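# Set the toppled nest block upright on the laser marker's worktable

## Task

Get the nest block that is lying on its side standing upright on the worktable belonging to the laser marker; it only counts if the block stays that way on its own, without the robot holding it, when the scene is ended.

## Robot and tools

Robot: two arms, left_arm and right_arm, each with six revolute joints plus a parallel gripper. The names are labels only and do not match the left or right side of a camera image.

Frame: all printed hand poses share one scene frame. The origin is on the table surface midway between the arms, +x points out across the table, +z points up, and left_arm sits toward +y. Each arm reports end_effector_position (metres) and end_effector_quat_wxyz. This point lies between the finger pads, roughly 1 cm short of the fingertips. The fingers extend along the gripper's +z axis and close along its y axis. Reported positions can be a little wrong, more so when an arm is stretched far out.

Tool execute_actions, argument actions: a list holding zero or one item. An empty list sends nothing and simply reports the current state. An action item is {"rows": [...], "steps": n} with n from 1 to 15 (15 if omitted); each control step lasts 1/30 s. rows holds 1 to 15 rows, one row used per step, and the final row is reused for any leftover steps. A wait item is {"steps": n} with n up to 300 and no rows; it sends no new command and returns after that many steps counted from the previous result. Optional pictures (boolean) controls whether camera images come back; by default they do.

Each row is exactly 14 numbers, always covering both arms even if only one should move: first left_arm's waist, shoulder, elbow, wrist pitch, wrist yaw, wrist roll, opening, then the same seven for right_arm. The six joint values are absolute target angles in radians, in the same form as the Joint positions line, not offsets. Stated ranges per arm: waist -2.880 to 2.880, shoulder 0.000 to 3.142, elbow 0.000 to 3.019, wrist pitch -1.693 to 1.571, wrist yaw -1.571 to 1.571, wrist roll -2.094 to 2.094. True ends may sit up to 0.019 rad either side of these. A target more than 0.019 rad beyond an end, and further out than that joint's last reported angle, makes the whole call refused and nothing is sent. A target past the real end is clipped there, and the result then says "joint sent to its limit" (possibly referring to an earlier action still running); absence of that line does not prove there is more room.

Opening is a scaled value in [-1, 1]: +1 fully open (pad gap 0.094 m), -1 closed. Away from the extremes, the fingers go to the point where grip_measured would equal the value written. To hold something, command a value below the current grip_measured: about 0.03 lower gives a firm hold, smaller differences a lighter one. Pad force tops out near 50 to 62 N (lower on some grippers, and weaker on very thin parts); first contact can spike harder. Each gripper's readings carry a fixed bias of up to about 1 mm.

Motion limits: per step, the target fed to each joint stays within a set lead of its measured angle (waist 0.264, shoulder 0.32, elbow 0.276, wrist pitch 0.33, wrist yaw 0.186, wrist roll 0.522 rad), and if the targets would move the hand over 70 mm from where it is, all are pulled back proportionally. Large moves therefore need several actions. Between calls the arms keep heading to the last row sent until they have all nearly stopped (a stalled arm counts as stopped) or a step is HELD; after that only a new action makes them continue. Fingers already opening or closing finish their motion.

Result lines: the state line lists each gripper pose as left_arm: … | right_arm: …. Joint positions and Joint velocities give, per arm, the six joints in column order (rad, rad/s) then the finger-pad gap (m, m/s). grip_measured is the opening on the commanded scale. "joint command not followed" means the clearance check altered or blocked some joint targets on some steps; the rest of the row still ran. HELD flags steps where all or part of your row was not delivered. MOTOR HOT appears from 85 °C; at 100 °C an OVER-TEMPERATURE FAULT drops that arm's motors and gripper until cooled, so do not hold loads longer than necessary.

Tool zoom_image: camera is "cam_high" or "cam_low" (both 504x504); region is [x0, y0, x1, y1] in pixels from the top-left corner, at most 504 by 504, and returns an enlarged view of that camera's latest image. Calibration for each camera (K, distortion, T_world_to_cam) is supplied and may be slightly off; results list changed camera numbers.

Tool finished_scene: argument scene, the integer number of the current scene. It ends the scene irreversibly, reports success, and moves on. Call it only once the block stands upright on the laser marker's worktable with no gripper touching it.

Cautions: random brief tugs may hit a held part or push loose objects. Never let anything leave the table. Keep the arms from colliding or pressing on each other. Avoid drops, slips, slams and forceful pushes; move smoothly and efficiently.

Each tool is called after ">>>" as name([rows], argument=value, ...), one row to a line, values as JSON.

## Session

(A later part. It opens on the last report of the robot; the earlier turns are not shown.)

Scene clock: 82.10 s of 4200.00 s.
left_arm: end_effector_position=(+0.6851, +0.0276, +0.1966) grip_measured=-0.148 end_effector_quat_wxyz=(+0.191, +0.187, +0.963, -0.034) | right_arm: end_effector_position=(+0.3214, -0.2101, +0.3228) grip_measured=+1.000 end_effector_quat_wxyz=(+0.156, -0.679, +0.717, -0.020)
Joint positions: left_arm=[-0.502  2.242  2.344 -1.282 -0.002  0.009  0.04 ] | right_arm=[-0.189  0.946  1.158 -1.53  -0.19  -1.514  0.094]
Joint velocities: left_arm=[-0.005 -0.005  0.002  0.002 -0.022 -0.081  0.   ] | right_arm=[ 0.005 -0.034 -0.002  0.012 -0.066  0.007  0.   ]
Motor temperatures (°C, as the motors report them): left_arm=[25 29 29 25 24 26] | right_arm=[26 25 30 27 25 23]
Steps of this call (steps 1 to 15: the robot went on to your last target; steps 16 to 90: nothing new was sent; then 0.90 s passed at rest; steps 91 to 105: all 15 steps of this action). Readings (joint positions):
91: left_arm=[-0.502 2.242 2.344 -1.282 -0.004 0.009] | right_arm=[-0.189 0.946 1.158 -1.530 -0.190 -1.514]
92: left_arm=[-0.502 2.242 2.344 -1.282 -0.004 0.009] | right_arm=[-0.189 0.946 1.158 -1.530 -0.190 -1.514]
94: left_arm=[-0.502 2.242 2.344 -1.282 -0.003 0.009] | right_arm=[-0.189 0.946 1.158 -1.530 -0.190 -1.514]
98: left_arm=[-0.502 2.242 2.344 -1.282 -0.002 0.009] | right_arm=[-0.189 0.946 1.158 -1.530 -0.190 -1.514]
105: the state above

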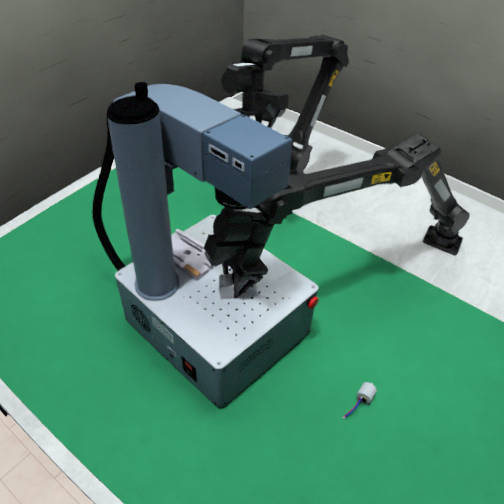

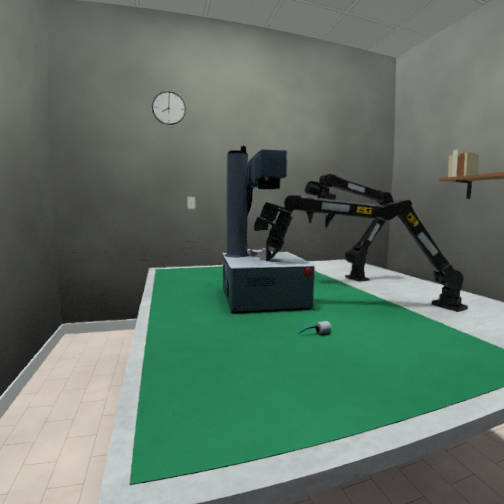

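>>> execute_actions([
  {"rows":[[-0.5,2.0,2.3,-1.28,0,0,-0.19,-0.189,0.946,1.158,-1.53,-0.19,-1.514,1]]},
], pictures=false)

>>> execute_actions([
  {"rows":[[-0.5,1.7,1.9,-0.5,0,0,-0.19,-0.189,0.946,1.158,-1.53,-0.19,-1.514,1]]},
], pictures=false)

>>> execute_actions([
  {"steps":20},
])

Scene clock: 89.10 s of 4200.00 s.
left_arm: end_effector_position=(+0.6616, +0.0369, +0.2521) grip_measured=-0.169 end_effector_quat_wxyz=(+0.211, +0.187, +0.959, -0.038) | right_arm: end_effector_position=(+0.3214, -0.2101, +0.3228) grip_measured=+1.000 end_effector_quat_wxyz=(+0.156, -0.679, +0.717, -0.020)
Joint positions: left_arm=[-0.502  2.123  2.276 -1.29  -0.002  0.009  0.039] | right_arm=[-0.189  0.946  1.158 -1.53  -0.19  -1.514  0.094]
Joint velocities: left_arm=[-0.024 -0.005 -0.032  0.012 -0.037  0.037  0.001] | right_arm=[-0.005 -0.005 -0.007  0.002 -0.022 -0.037  0.   ]
Motor temperatures (°C, as the motors report them): left_arm=[25 30 29 25 24 26] | right_arm=[26 25 31 27 25 23]
Steps of this call (steps 1 to 15: the robot went on to your last target; steps 16 to 90: nothing new was sent; then 3.50 s passed at rest; steps 91 to 105: all 15 steps of this action). Readings (joint positions):
91: left_arm=[-0.502 2.236 2.342 -1.282 -0.002 0.009] | right_arm=[-0.189 0.946 1.158 -1.530 -0.190 -1.514]
92: left_arm=[-0.502 2.227 2.330 -1.282 -0.002 0.009] | right_arm=[-0.189 0.946 1.158 -1.530 -0.190 -1.514]
94: left_arm=[-0.502 2.205 2.314 -1.282 -0.002 0.009] | right_arm=[-0.189 0.946 1.158 -1.530 -0.190 -1.514]
98: left_arm=[-0.502 2.143 2.303 -1.282 -0.002 0.009] | right_arm=[-0.189 0.946 1.158 -1.530 -0.190 -1.514]
105: the state above

Scene clock: 89.60 s of 4200.00 s.
left_arm: end_effector_position=(+0.6530, +0.0384, +0.3400) grip_measured=-0.172 end_effector_quat_wxyz=(+0.415, +0.173, +0.890, -0.079) | right_arm: end_effector_position=(+0.3214, -0.2101, +0.3228) grip_measured=+1.000 end_effector_quat_wxyz=(+0.156, -0.679, +0.717, -0.020)
Joint positions: left_arm=[-0.503  1.818  1.864 -0.744  0.001  0.005  0.039] | right_arm=[-0.189  0.946  1.158 -1.53  -0.19  -1.514  0.094]
Joint velocities: left_arm=[-0.005  0.015 -0.256  0.74  -0.095 -0.051 -0.001] | right_arm=[-0.005 -0.005  0.007 -0.012  0.022  0.022  0.   ]
Motor temperatures (°C, as the motors report them): left_arm=[25 30 29 25 24 26] | right_arm=[26 25 31 27 25 23]
Steps of this call (steps 1 to 15: all 15 steps of this action). Readings (joint positions):
1: left_arm=[-0.502 2.112 2.247 -1.259 -0.002 0.009] | right_arm=[-0.189 0.946 1.158 -1.530 -0.190 -1.514]
2: left_arm=[-0.502 2.080 2.186 -1.200 -0.002 0.009] | right_arm=[-0.189 0.946 1.158 -1.530 -0.190 -1.514]
4: left_arm=[-0.502 2.013 2.074 -1.107 -0.002 0.009] | right_arm=[-0.189 0.946 1.158 -1.530 -0.190 -1.514]
8: left_arm=[-0.502 1.905 1.969 -0.966 -0.002 0.009] | right_arm=[-0.189 0.946 1.158 -1.530 -0.190 -1.514]
15: the state above

Scene clock: 90.27 s of 4200.00 s.
left_arm: end_effector_position=(+0.6623, +0.0347, +0.3403) grip_measured=-0.172 end_effector_quat_wxyz=(+0.443, +0.170, +0.876, -0.084) | right_arm: end_effector_position=(+0.3214, -0.2101, +0.3228) grip_measured=+1.000 end_effector_quat_wxyz=(+0.156, -0.679, +0.717, -0.020)
Joint positions: left_arm=[-0.503  1.818  1.833 -0.65   0.001  0.005  0.039] | right_arm=[-0.189  0.946  1.158 -1.53  -0.19  -1.514  0.094]
Joint velocities: left_arm=[-0.015  0.015 -0.002  0.007  0.051  0.037 -0.001] | right_arm=[-0.005 -0.024 -0.027 -0.017  0.037 -0.051  0.   ]
Motor temperatures (°C, as the motors report them): left_arm=[25 30 29 25 24 26] | right_arm=[26 25 31 27 25 23]
Steps of this call (steps 1 to 20: the robot went on to your last target). Readings (joint positions):
1: left_arm=[-0.503 1.818 1.856 -0.723 0.001 0.005] | right_arm=[-0.189 0.946 1.158 -1.530 -0.190 -1.514]
2: left_arm=[-0.503 1.818 1.851 -0.708 0.001 0.005] | right_arm=[-0.189 0.946 1.158 -1.530 -0.190 -1.514]
4: left_arm=[-0.503 1.818 1.844 -0.686 0.001 0.005] | right_arm=[-0.189 0.946 1.158 -1.530 -0.190 -1.514]
8: left_arm=[-0.503 1.818 1.837 -0.664 0.001 0.005] | right_arm=[-0.189 0.946 1.158 -1.530 -0.190 -1.514]
20: the state above

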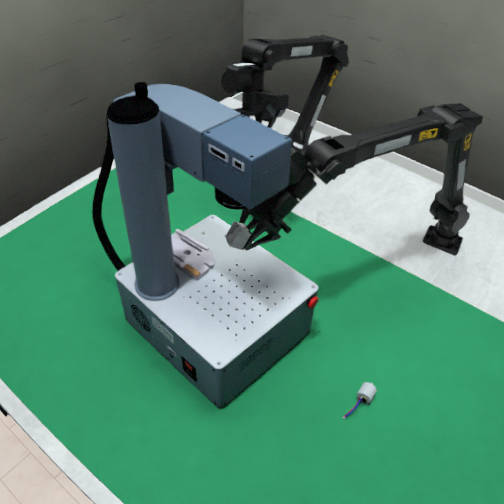

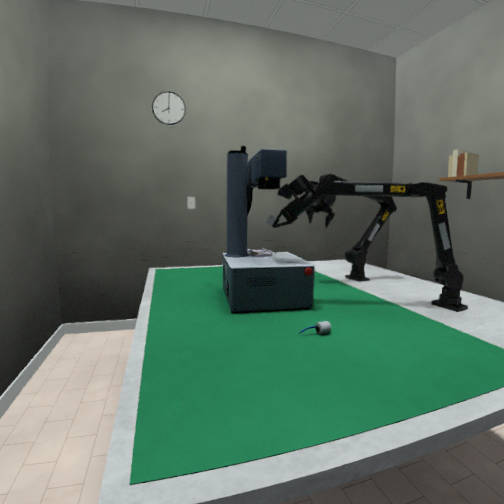

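>>> execute_actions([
  {"rows":[[-0.5,1.8,1.5,0.6,0,0,-0.19,-0.189,0.946,1.158,-1.53,-0.19,-1.514,1]]},
], pictures=false)

>>> execute_actions([
  {"steps":30},
])

Scene clock: 100.17 s of 4200.00 s.
left_arm: end_effector_position=(+0.6829, +0.0265, +0.4000) grip_measured=-0.172 end_effector_quat_wxyz=(+0.759, +0.121, +0.624, -0.143) | right_arm: end_effector_position=(+0.3214, -0.2101, +0.3228) grip_measured=+1.000 end_effector_quat_wxyz=(+0.156, -0.679, +0.717, -0.020)
Joint positions: left_arm=[-0.503  1.82   1.479  0.534  0.001  0.005  0.039] | right_arm=[-0.189  0.946  1.158 -1.53  -0.19  -1.514  0.094]
Joint velocities: left_arm=[-0.015 -0.19   0.007  0.72  -0.022 -0.095  0.001] | right_arm=[ 0.005 -0.024 -0.007 -0.007 -0.022 -0.081  0.   ]
Motor temperatures (°C, as the motors report them): left_arm=[25 30 30 26 24 26] | right_arm=[26 25 31 27 25 23]
Steps of this call (steps 1 to 15: the robot went on to your last target; steps 16 to 110: nothing new was sent; then 5.73 s passed at rest; steps 111 to 125: all 15 steps of this action). Readings (joint positions):
111: left_arm=[-0.503 1.819 1.792 -0.582 0.001 0.005] | right_arm=[-0.189 0.946 1.158 -1.530 -0.190 -1.514]
112: left_arm=[-0.503 1.796 1.724 -0.483 0.001 0.005] | right_arm=[-0.189 0.946 1.158 -1.530 -0.190 -1.514]
114: left_arm=[-0.503 1.770 1.587 -0.295 0.001 0.005] | right_arm=[-0.189 0.946 1.158 -1.530 -0.190 -1.514]
118: left_arm=[-0.503 1.808 1.482 0.064 0.001 0.005] | right_arm=[-0.189 0.946 1.158 -1.530 -0.190 -1.514]
125: the state above

Scene clock: 101.17 s of 4200.00 s.
left_arm: end_effector_position=(+0.6749, +0.0297, +0.4268) grip_measured=-0.172 end_effector_quat_wxyz=(+0.778, +0.117, +0.600, -0.147) | right_arm: end_effector_position=(+0.3214, -0.2101, +0.3228) grip_measured=+1.000 end_effector_quat_wxyz=(+0.156, -0.679, +0.717, -0.020)
Joint positions: left_arm=[-0.503  1.797  1.479  0.575  0.001  0.005  0.039] | right_arm=[-0.189  0.946  1.158 -1.53  -0.19  -1.514  0.094]
Joint velocities: left_arm=[-0.005 -0.005 -0.017 -0.007  0.007 -0.022  0.001] | right_arm=[-0.015 -0.005 -0.017 -0.017 -0.051  0.095  0.   ]
Motor temperatures (°C, as the motors report them): left_arm=[25 30 30 26 24 26] | right_arm=[26 25 31 27 25 23]
Steps of this call (steps 1 to 30: the robot went on to your last target). Readings (joint positions):
1: left_arm=[-0.503 1.814 1.479 0.552 0.001 0.005] | right_arm=[-0.189 0.946 1.158 -1.530 -0.190 -1.514]
2: left_arm=[-0.503 1.807 1.479 0.562 0.001 0.005] | right_arm=[-0.189 0.946 1.158 -1.530 -0.190 -1.514]
4: left_arm=[-0.503 1.799 1.479 0.572 0.001 0.005] | right_arm=[-0.189 0.946 1.158 -1.530 -0.190 -1.514]
8: left_arm=[-0.503 1.797 1.479 0.575 0.001 0.005] | right_arm=[-0.189 0.946 1.158 -1.530 -0.190 -1.514]
30: the state above
All arms were judged still, so your last target was given up. Only a new action makes them travel on or press farther. Fingers that are still opening or closing keep moving.

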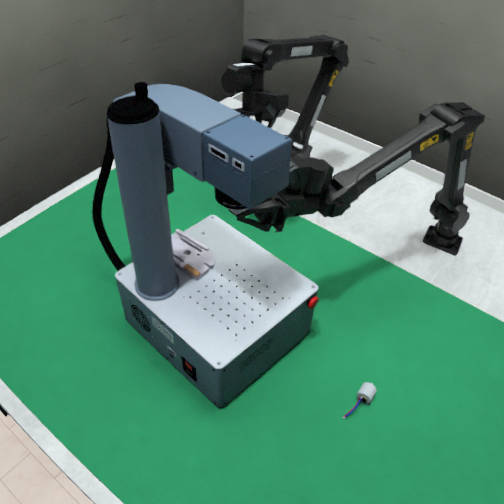

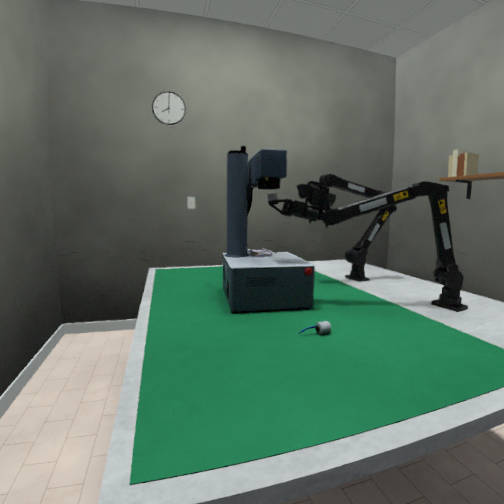

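>>> execute_actions([
  {"rows":[[-0.5,2.1,1.5,1.0,0,0,-0.19,-0.189,0.946,1.158,-1.53,-0.19,-1.514,1]]},
], pictures=false)

>>> execute_actions([
  {"steps":20},
])

Scene clock: 106.13 s of 4200.00 s.
left_arm: end_effector_position=(+0.7142, +0.0141, +0.2788) grip_measured=-0.172 end_effector_quat_wxyz=(+0.802, +0.110, +0.567, -0.151) | right_arm: end_effector_position=(+0.3214, -0.2101, +0.3228) grip_measured=+1.000 end_effector_quat_wxyz=(+0.156, -0.679, +0.717, -0.020)
Joint positions: left_arm=[-0.503  2.109  1.484  0.964  0.001  0.005  0.039] | right_arm=[-0.189  0.946  1.158 -1.53  -0.19  -1.514  0.094]
Joint velocities: left_arm=[-0.005 -0.083  0.007  0.178 -0.007 -0.051 -0.002] | right_arm=[-0.005  0.005 -0.017 -0.017 -0.007 -0.007  0.   ]
Motor temperatures (°C, as the motors report them): left_arm=[25 30 30 26 24 26] | right_arm=[26 25 31 27 25 23]
Steps of this call (steps 1 to 90: nothing new was sent; then 1.47 s passed at rest; steps 91 to 105: all 15 steps of this action). Readings (joint positions):
91: left_arm=[-0.503 1.805 1.479 0.593 0.001 0.005] | right_arm=[-0.189 0.946 1.158 -1.530 -0.190 -1.514]
92: left_arm=[-0.503 1.818 1.481 0.641 0.001 0.005] | right_arm=[-0.189 0.946 1.158 -1.530 -0.190 -1.514]
94: left_arm=[-0.503 1.857 1.481 0.739 0.001 0.005] | right_arm=[-0.189 0.946 1.158 -1.530 -0.190 -1.514]
98: left_arm=[-0.503 1.969 1.481 0.888 0.001 0.005] | right_arm=[-0.189 0.946 1.158 -1.530 -0.190 -1.514]
105: the state above

Scene clock: 106.80 s of 4200.00 s.
left_arm: end_effector_position=(+0.7135, +0.0144, +0.2811) grip_measured=-0.172 end_effector_quat_wxyz=(+0.804, +0.110, +0.564, -0.152) | right_arm: end_effector_position=(+0.3214, -0.2101, +0.3228) grip_measured=+1.000 end_effector_quat_wxyz=(+0.156, -0.679, +0.717, -0.020)
Joint positions: left_arm=[-0.503  2.108  1.484  0.971  0.001  0.005  0.039] | right_arm=[-0.189  0.946  1.158 -1.53  -0.19  -1.514  0.094]
Joint velocities: left_arm=[-0.005  0.005 -0.002 -0.027  0.007  0.007 -0.001] | right_arm=[ 0.005  0.005  0.012  0.002 -0.007 -0.051  0.   ]
Motor temperatures (°C, as the motors report them): left_arm=[25 30 30 26 24 26] | right_arm=[26 25 31 27 25 23]
Steps of this call (steps 1 to 15: the robot went on to your last target; steps 16 to 20: nothing new was sent). Readings (joint positions):
1: left_arm=[-0.503 2.108 1.484 0.968 0.001 0.005] | right_arm=[-0.189 0.946 1.158 -1.530 -0.190 -1.514]
2: left_arm=[-0.503 2.108 1.484 0.970 0.001 0.005] | right_arm=[-0.189 0.946 1.158 -1.530 -0.190 -1.514]
4: left_arm=[-0.503 2.108 1.484 0.971 0.001 0.005] | right_arm=[-0.189 0.946 1.158 -1.530 -0.190 -1.514]
8: left_arm=[-0.503 2.108 1.484 0.971 0.001 0.005] | right_arm=[-0.189 0.946 1.158 -1.530 -0.190 -1.514]
20: the state above
All arms were judged still, so your last target was given up. Only a new action makes them travel on or press farther. Fingers that are still opening or closing keep moving.

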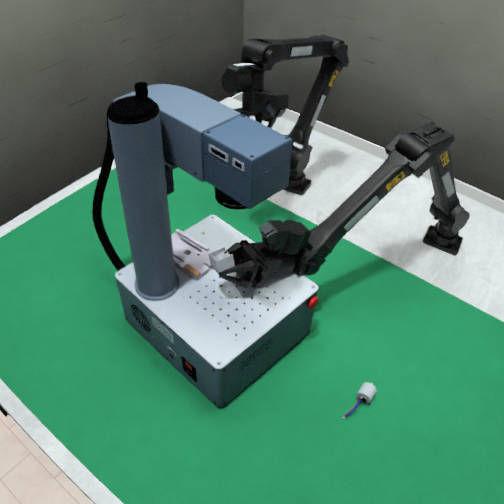

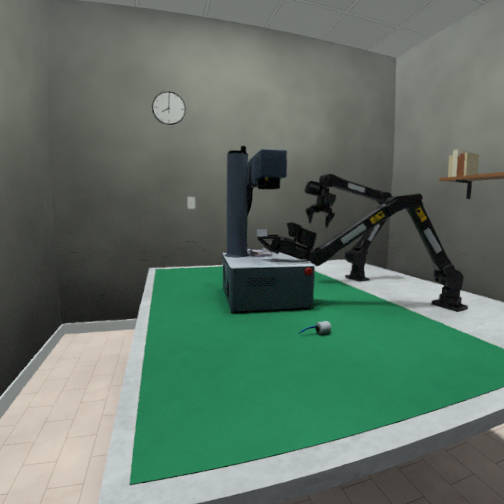

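>>> execute_actions([
  {"rows":[[-0.5,2.2,1.5,1.12,0,0,-0.19,-0.189,0.946,1.158,-1.53,-0.19,-1.514,1]]},
], pictures=false)

>>> execute_actions([
  {"steps":10},
])

Scene clock: 110.00 s of 4200.00 s.
left_arm: end_effector_position=(+0.7041, +0.0173, +0.2989) grip_measured=-0.172 end_effector_quat_wxyz=(+0.833, +0.101, +0.520, -0.157) | right_arm: end_effector_position=(+0.3214, -0.2101, +0.3228) grip_measured=+1.000 end_effector_quat_wxyz=(+0.156, -0.679, +0.717, -0.020)
Joint positions: left_arm=[-0.504  2.119  1.483  1.09   0.     0.005  0.039] | right_arm=[-0.189  0.946  1.158 -1.53  -0.19  -1.514  0.094]
Joint velocities: left_arm=[-0.005  0.005 -0.007  0.012  0.007 -0.051 -0.001] | right_arm=[-0.015 -0.005  0.002 -0.007  0.007 -0.022  0.   ]
Motor temperatures (°C, as the motors report them): left_arm=[25 30 30 26 24 26] | right_arm=[26 25 31 27 25 23]
Steps of this call (steps 1 to 81: nothing new was sent; steps 82 to 96: all 15 steps of this action). Readings (joint positions):
82: left_arm=[-0.503 2.113 1.484 0.988 0.001 0.005] | right_arm=[-0.189 0.946 1.158 -1.530 -0.190 -1.514]
83: left_arm=[-0.503 2.118 1.484 1.025 0.001 0.005] | right_arm=[-0.189 0.946 1.158 -1.530 -0.190 -1.514]
85: left_arm=[-0.504 2.119 1.483 1.068 0.000 0.005] | right_arm=[-0.189 0.946 1.158 -1.530 -0.190 -1.514]
89: left_arm=[-0.504 2.119 1.483 1.089 0.000 0.005] | right_arm=[-0.189 0.946 1.158 -1.530 -0.190 -1.514]
96: the state above

Scene clock: 110.33 s of 4200.00 s.
left_arm: end_effector_position=(+0.7041, +0.0173, +0.2989) grip_measured=-0.172 end_effector_quat_wxyz=(+0.833, +0.101, +0.520, -0.157) | right_arm: end_effector_position=(+0.3214, -0.2101, +0.3228) grip_measured=+1.000 end_effector_quat_wxyz=(+0.156, -0.679, +0.717, -0.020)
Joint positions: left_arm=[-0.504  2.119  1.483  1.09   0.     0.005  0.039] | right_arm=[-0.189  0.946  1.158 -1.53  -0.19  -1.514  0.094]
Joint velocities: left_arm=[ 0.005 -0.024 -0.002 -0.002 -0.037 -0.081 -0.   ] | right_arm=[ 0.005 -0.015 -0.012 -0.012  0.037 -0.022  0.   ]
Motor temperatures (°C, as the motors report them): left_arm=[25 30 30 26 24 26] | right_arm=[26 25 31 27 25 23]
Steps of this call (steps 1 to 10: the robot went on to your last target). Readings (joint positions):
1: left_arm=[-0.504 2.119 1.483 1.090 0.000 0.005] | right_arm=[-0.189 0.946 1.158 -1.530 -0.190 -1.514]
2: left_arm=[-0.504 2.119 1.483 1.090 0.000 0.005] | right_arm=[-0.189 0.946 1.158 -1.530 -0.190 -1.514]
4: left_arm=[-0.504 2.119 1.483 1.090 0.000 0.005] | right_arm=[-0.189 0.946 1.158 -1.530 -0.190 -1.514]
8: left_arm=[-0.504 2.119 1.483 1.090 0.000 0.005] | right_arm=[-0.189 0.946 1.158 -1.530 -0.190 -1.514]
10: the state above

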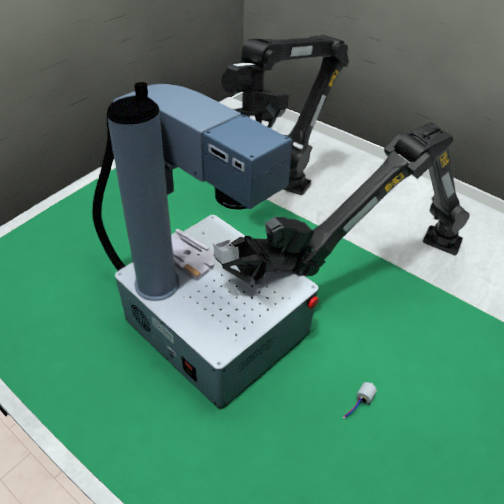

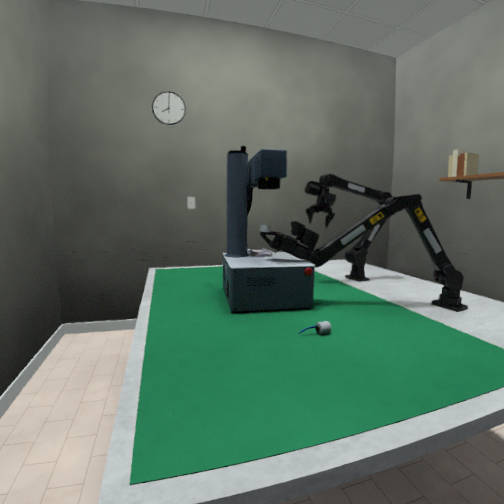

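>>> execute_actions([
  {"rows":[[-0.5,2.1,1.48,0.75,0,0,-0.19,-0.189,0.946,1.158,-1.53,-0.19,-1.514,1]]},
])

Scene clock: 114.03 s of 4200.00 s.
left_arm: end_effector_position=(+0.7228, +0.0099, +0.2416) grip_measured=-0.172 end_effector_quat_wxyz=(+0.746, +0.124, +0.638, -0.141) | right_arm: end_effector_position=(+0.3214, -0.2101, +0.3228) grip_measured=+1.000 end_effector_quat_wxyz=(+0.156, -0.679, +0.717, -0.020)
Joint positions: left_arm=[-0.504  2.096  1.482  0.769  0.     0.005  0.039] | right_arm=[-0.189  0.946  1.158 -1.53  -0.19  -1.514  0.094]
Joint velocities: left_arm=[-0.005  0.005  0.012  0.007 -0.007 -0.051 -0.001] | right_arm=[-0.005 -0.024 -0.012  0.007 -0.022  0.007  0.   ]
Motor temperatures (°C, as the motors report them): left_arm=[25 30 30 26 24 26] | right_arm=[26 25 31 27 25 23]
Steps of this call (steps 1 to 15: the robot went on to your last target; steps 16 to 90: nothing new was sent; then 0.20 s passed at rest; steps 91 to 105: all 15 steps of this action). Readings (joint positions):
91: left_arm=[-0.504 2.114 1.482 1.046 0.000 0.005] | right_arm=[-0.189 0.946 1.158 -1.530 -0.190 -1.514]
92: left_arm=[-0.504 2.105 1.482 0.945 0.000 0.005] | right_arm=[-0.189 0.946 1.158 -1.530 -0.190 -1.514]
94: left_arm=[-0.504 2.100 1.482 0.823 0.000 0.005] | right_arm=[-0.189 0.946 1.158 -1.530 -0.190 -1.514]
98: left_arm=[-0.504 2.096 1.482 0.773 0.000 0.005] | right_arm=[-0.189 0.946 1.158 -1.530 -0.190 -1.514]
105: the state above

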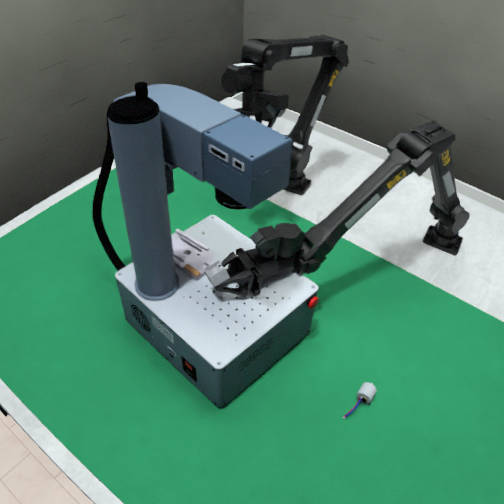

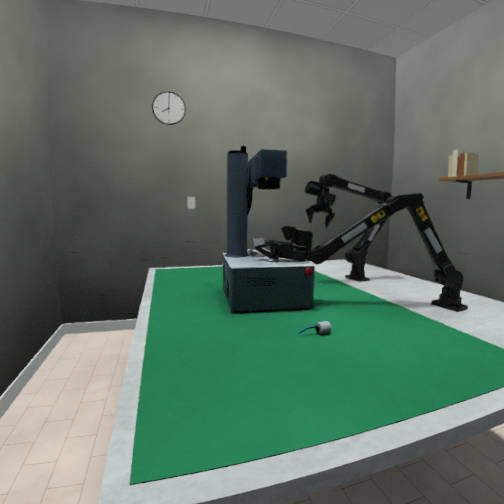

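>>> zoom_image(camera="cam_low", region=[220, 200, 340, 290])

Region (220, 200, 340, 290) of cam_low's 504x504 image, scaled by 4.200, with more detail than that image has; it fills the top 378 rows of this view, and the rest is white.

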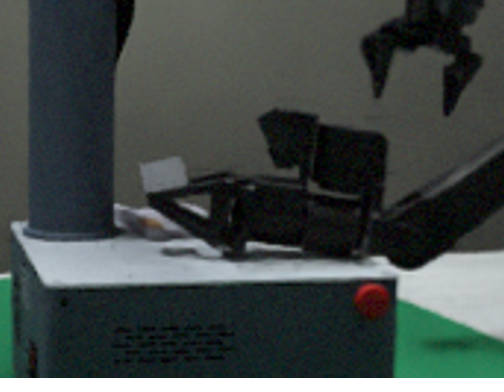

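>>> execute_actions([
  {"rows":[[-0.5,2.096,1.482,0.76,0,0,0.6,-0.189,0.946,1.158,-1.53,-0.19,-1.514,1]]},
], pictures=false)

>>> execute_actions([
  {"rows":[[-0.5,1.85,1.3,0.76,0,0,0.6,-0.189,0.946,1.158,-1.53,-0.19,-1.514,1]]},
], pictures=false)

>>> execute_actions([
  {"steps":15},
])

Scene clock: 122.10 s of 4200.00 s.
left_arm: end_effector_position=(+0.7227, +0.0099, +0.2419) grip_measured=+0.598 end_effector_quat_wxyz=(+0.747, +0.124, +0.638, -0.141) | right_arm: end_effector_position=(+0.3214, -0.2101, +0.3228) grip_measured=+1.000 end_effector_quat_wxyz=(+0.156, -0.679, +0.717, -0.020)
Joint positions: left_arm=[-0.504  2.096  1.482  0.769  0.     0.005  0.075] | right_arm=[-0.189  0.946  1.158 -1.53  -0.19  -1.514  0.094]
Joint velocities: left_arm=[-0.005 -0.015 -0.017  0.007 -0.051  0.007  0.   ] | right_arm=[-0.024  0.005 -0.022  0.002 -0.037 -0.007  0.   ]
Motor temperatures (°C, as the motors report them): left_arm=[25 30 29 25 24 26] | right_arm=[26 25 31 27 25 23]
Steps of this call (steps 1 to 15: the robot went on to your last target; steps 16 to 90: nothing new was sent; then 4.57 s passed at rest; steps 91 to 105: all 15 steps of this action). Readings (joint positions):
91: left_arm=[-0.504 2.096 1.482 0.769 0.000 0.005] | right_arm=[-0.189 0.946 1.158 -1.530 -0.190 -1.514]
92: left_arm=[-0.504 2.096 1.482 0.769 0.000 0.005] | right_arm=[-0.189 0.946 1.158 -1.530 -0.190 -1.514]
94: left_arm=[-0.504 2.096 1.482 0.769 0.000 0.005] | right_arm=[-0.189 0.946 1.158 -1.530 -0.190 -1.514]
98: left_arm=[-0.504 2.096 1.482 0.769 0.000 0.005] | right_arm=[-0.189 0.946 1.158 -1.530 -0.190 -1.514]
105: the state above

Scene clock: 122.60 s of 4200.00 s.
left_arm: end_effector_position=(+0.6509, +0.0385, +0.3618) grip_measured=+0.598 end_effector_quat_wxyz=(+0.780, +0.116, +0.597, -0.147) | right_arm: end_effector_position=(+0.3214, -0.2101, +0.3228) grip_measured=+1.000 end_effector_quat_wxyz=(+0.156, -0.679, +0.717, -0.020)
Joint positions: left_arm=[-0.504  1.807  1.302  0.769  0.     0.005  0.075] | right_arm=[-0.189  0.946  1.158 -1.53  -0.19  -1.514  0.094]
Joint velocities: left_arm=[-0.015  0.054  0.022 -0.012 -0.022  0.022 -0.   ] | right_arm=[ 0.005 -0.005 -0.007  0.002 -0.037  0.022  0.   ]
Motor temperatures (°C, as the motors report them): left_arm=[25 30 29 25 24 26] | right_arm=[26 25 31 27 25 23]
Steps of this call (steps 1 to 15: all 15 steps of this action). Readings (joint positions):
1: left_arm=[-0.504 2.085 1.468 0.769 0.000 0.005] | right_arm=[-0.189 0.946 1.158 -1.530 -0.190 -1.514]
2: left_arm=[-0.504 2.059 1.429 0.769 0.000 0.005] | right_arm=[-0.189 0.946 1.158 -1.530 -0.190 -1.514]
4: left_arm=[-0.504 1.993 1.350 0.769 0.000 0.005] | right_arm=[-0.189 0.946 1.158 -1.530 -0.190 -1.514]
8: left_arm=[-0.504 1.879 1.302 0.769 0.000 0.005] | right_arm=[-0.189 0.946 1.158 -1.530 -0.190 -1.514]
15: the state above

Scene clock: 123.10 s of 4200.00 s.
left_arm: end_effector_position=(+0.6534, +0.0375, +0.3532) grip_measured=+0.598 end_effector_quat_wxyz=(+0.777, +0.117, +0.601, -0.147) | right_arm: end_effector_position=(+0.3214, -0.2101, +0.3228) grip_measured=+1.000 end_effector_quat_wxyz=(+0.156, -0.679, +0.717, -0.020)
Joint positions: left_arm=[-0.504  1.819  1.302  0.769  0.     0.005  0.075] | right_arm=[-0.189  0.946  1.158 -1.53  -0.19  -1.514  0.094]
Joint velocities: left_arm=[ 0.005  0.005 -0.007  0.002  0.095  0.007  0.001] | right_arm=[ 0.005 -0.015 -0.012 -0.007 -0.037 -0.022  0.   ]
Motor temperatures (°C, as the motors report them): left_arm=[25 30 29 25 24 26] | right_arm=[26 25 31 27 25 23]
Steps of this call (steps 1 to 15: the robot went on to your last target). Readings (joint positions):
1: left_arm=[-0.504 1.810 1.302 0.769 0.000 0.005] | right_arm=[-0.189 0.946 1.158 -1.530 -0.190 -1.514]
2: left_arm=[-0.504 1.813 1.302 0.769 0.000 0.005] | right_arm=[-0.189 0.946 1.158 -1.530 -0.190 -1.514]
4: left_arm=[-0.504 1.817 1.302 0.769 0.000 0.005] | right_arm=[-0.189 0.946 1.158 -1.530 -0.190 -1.514]
8: left_arm=[-0.504 1.819 1.302 0.769 0.000 0.005] | right_arm=[-0.189 0.946 1.158 -1.530 -0.190 -1.514]
15: the state above

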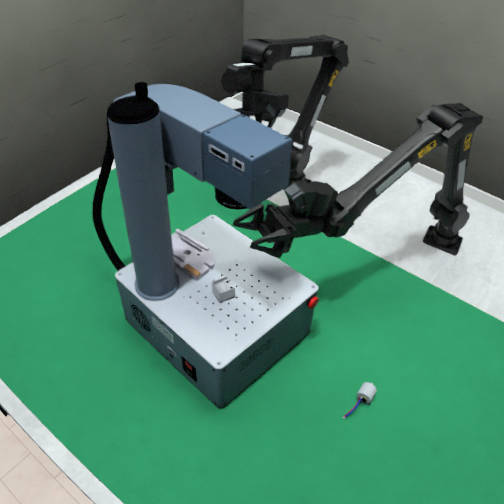

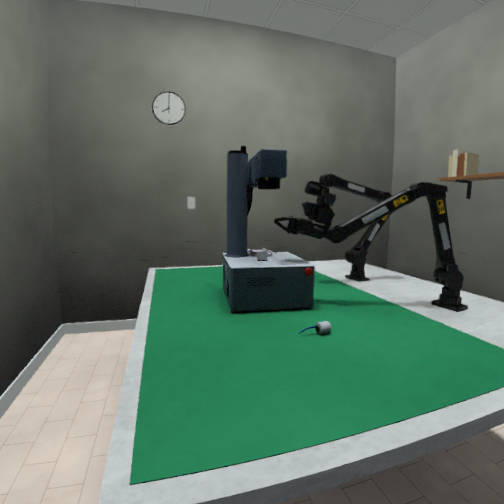

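Standing on the black end.

>>> finished_scene(scene=1)

The scene is finished: the task was done.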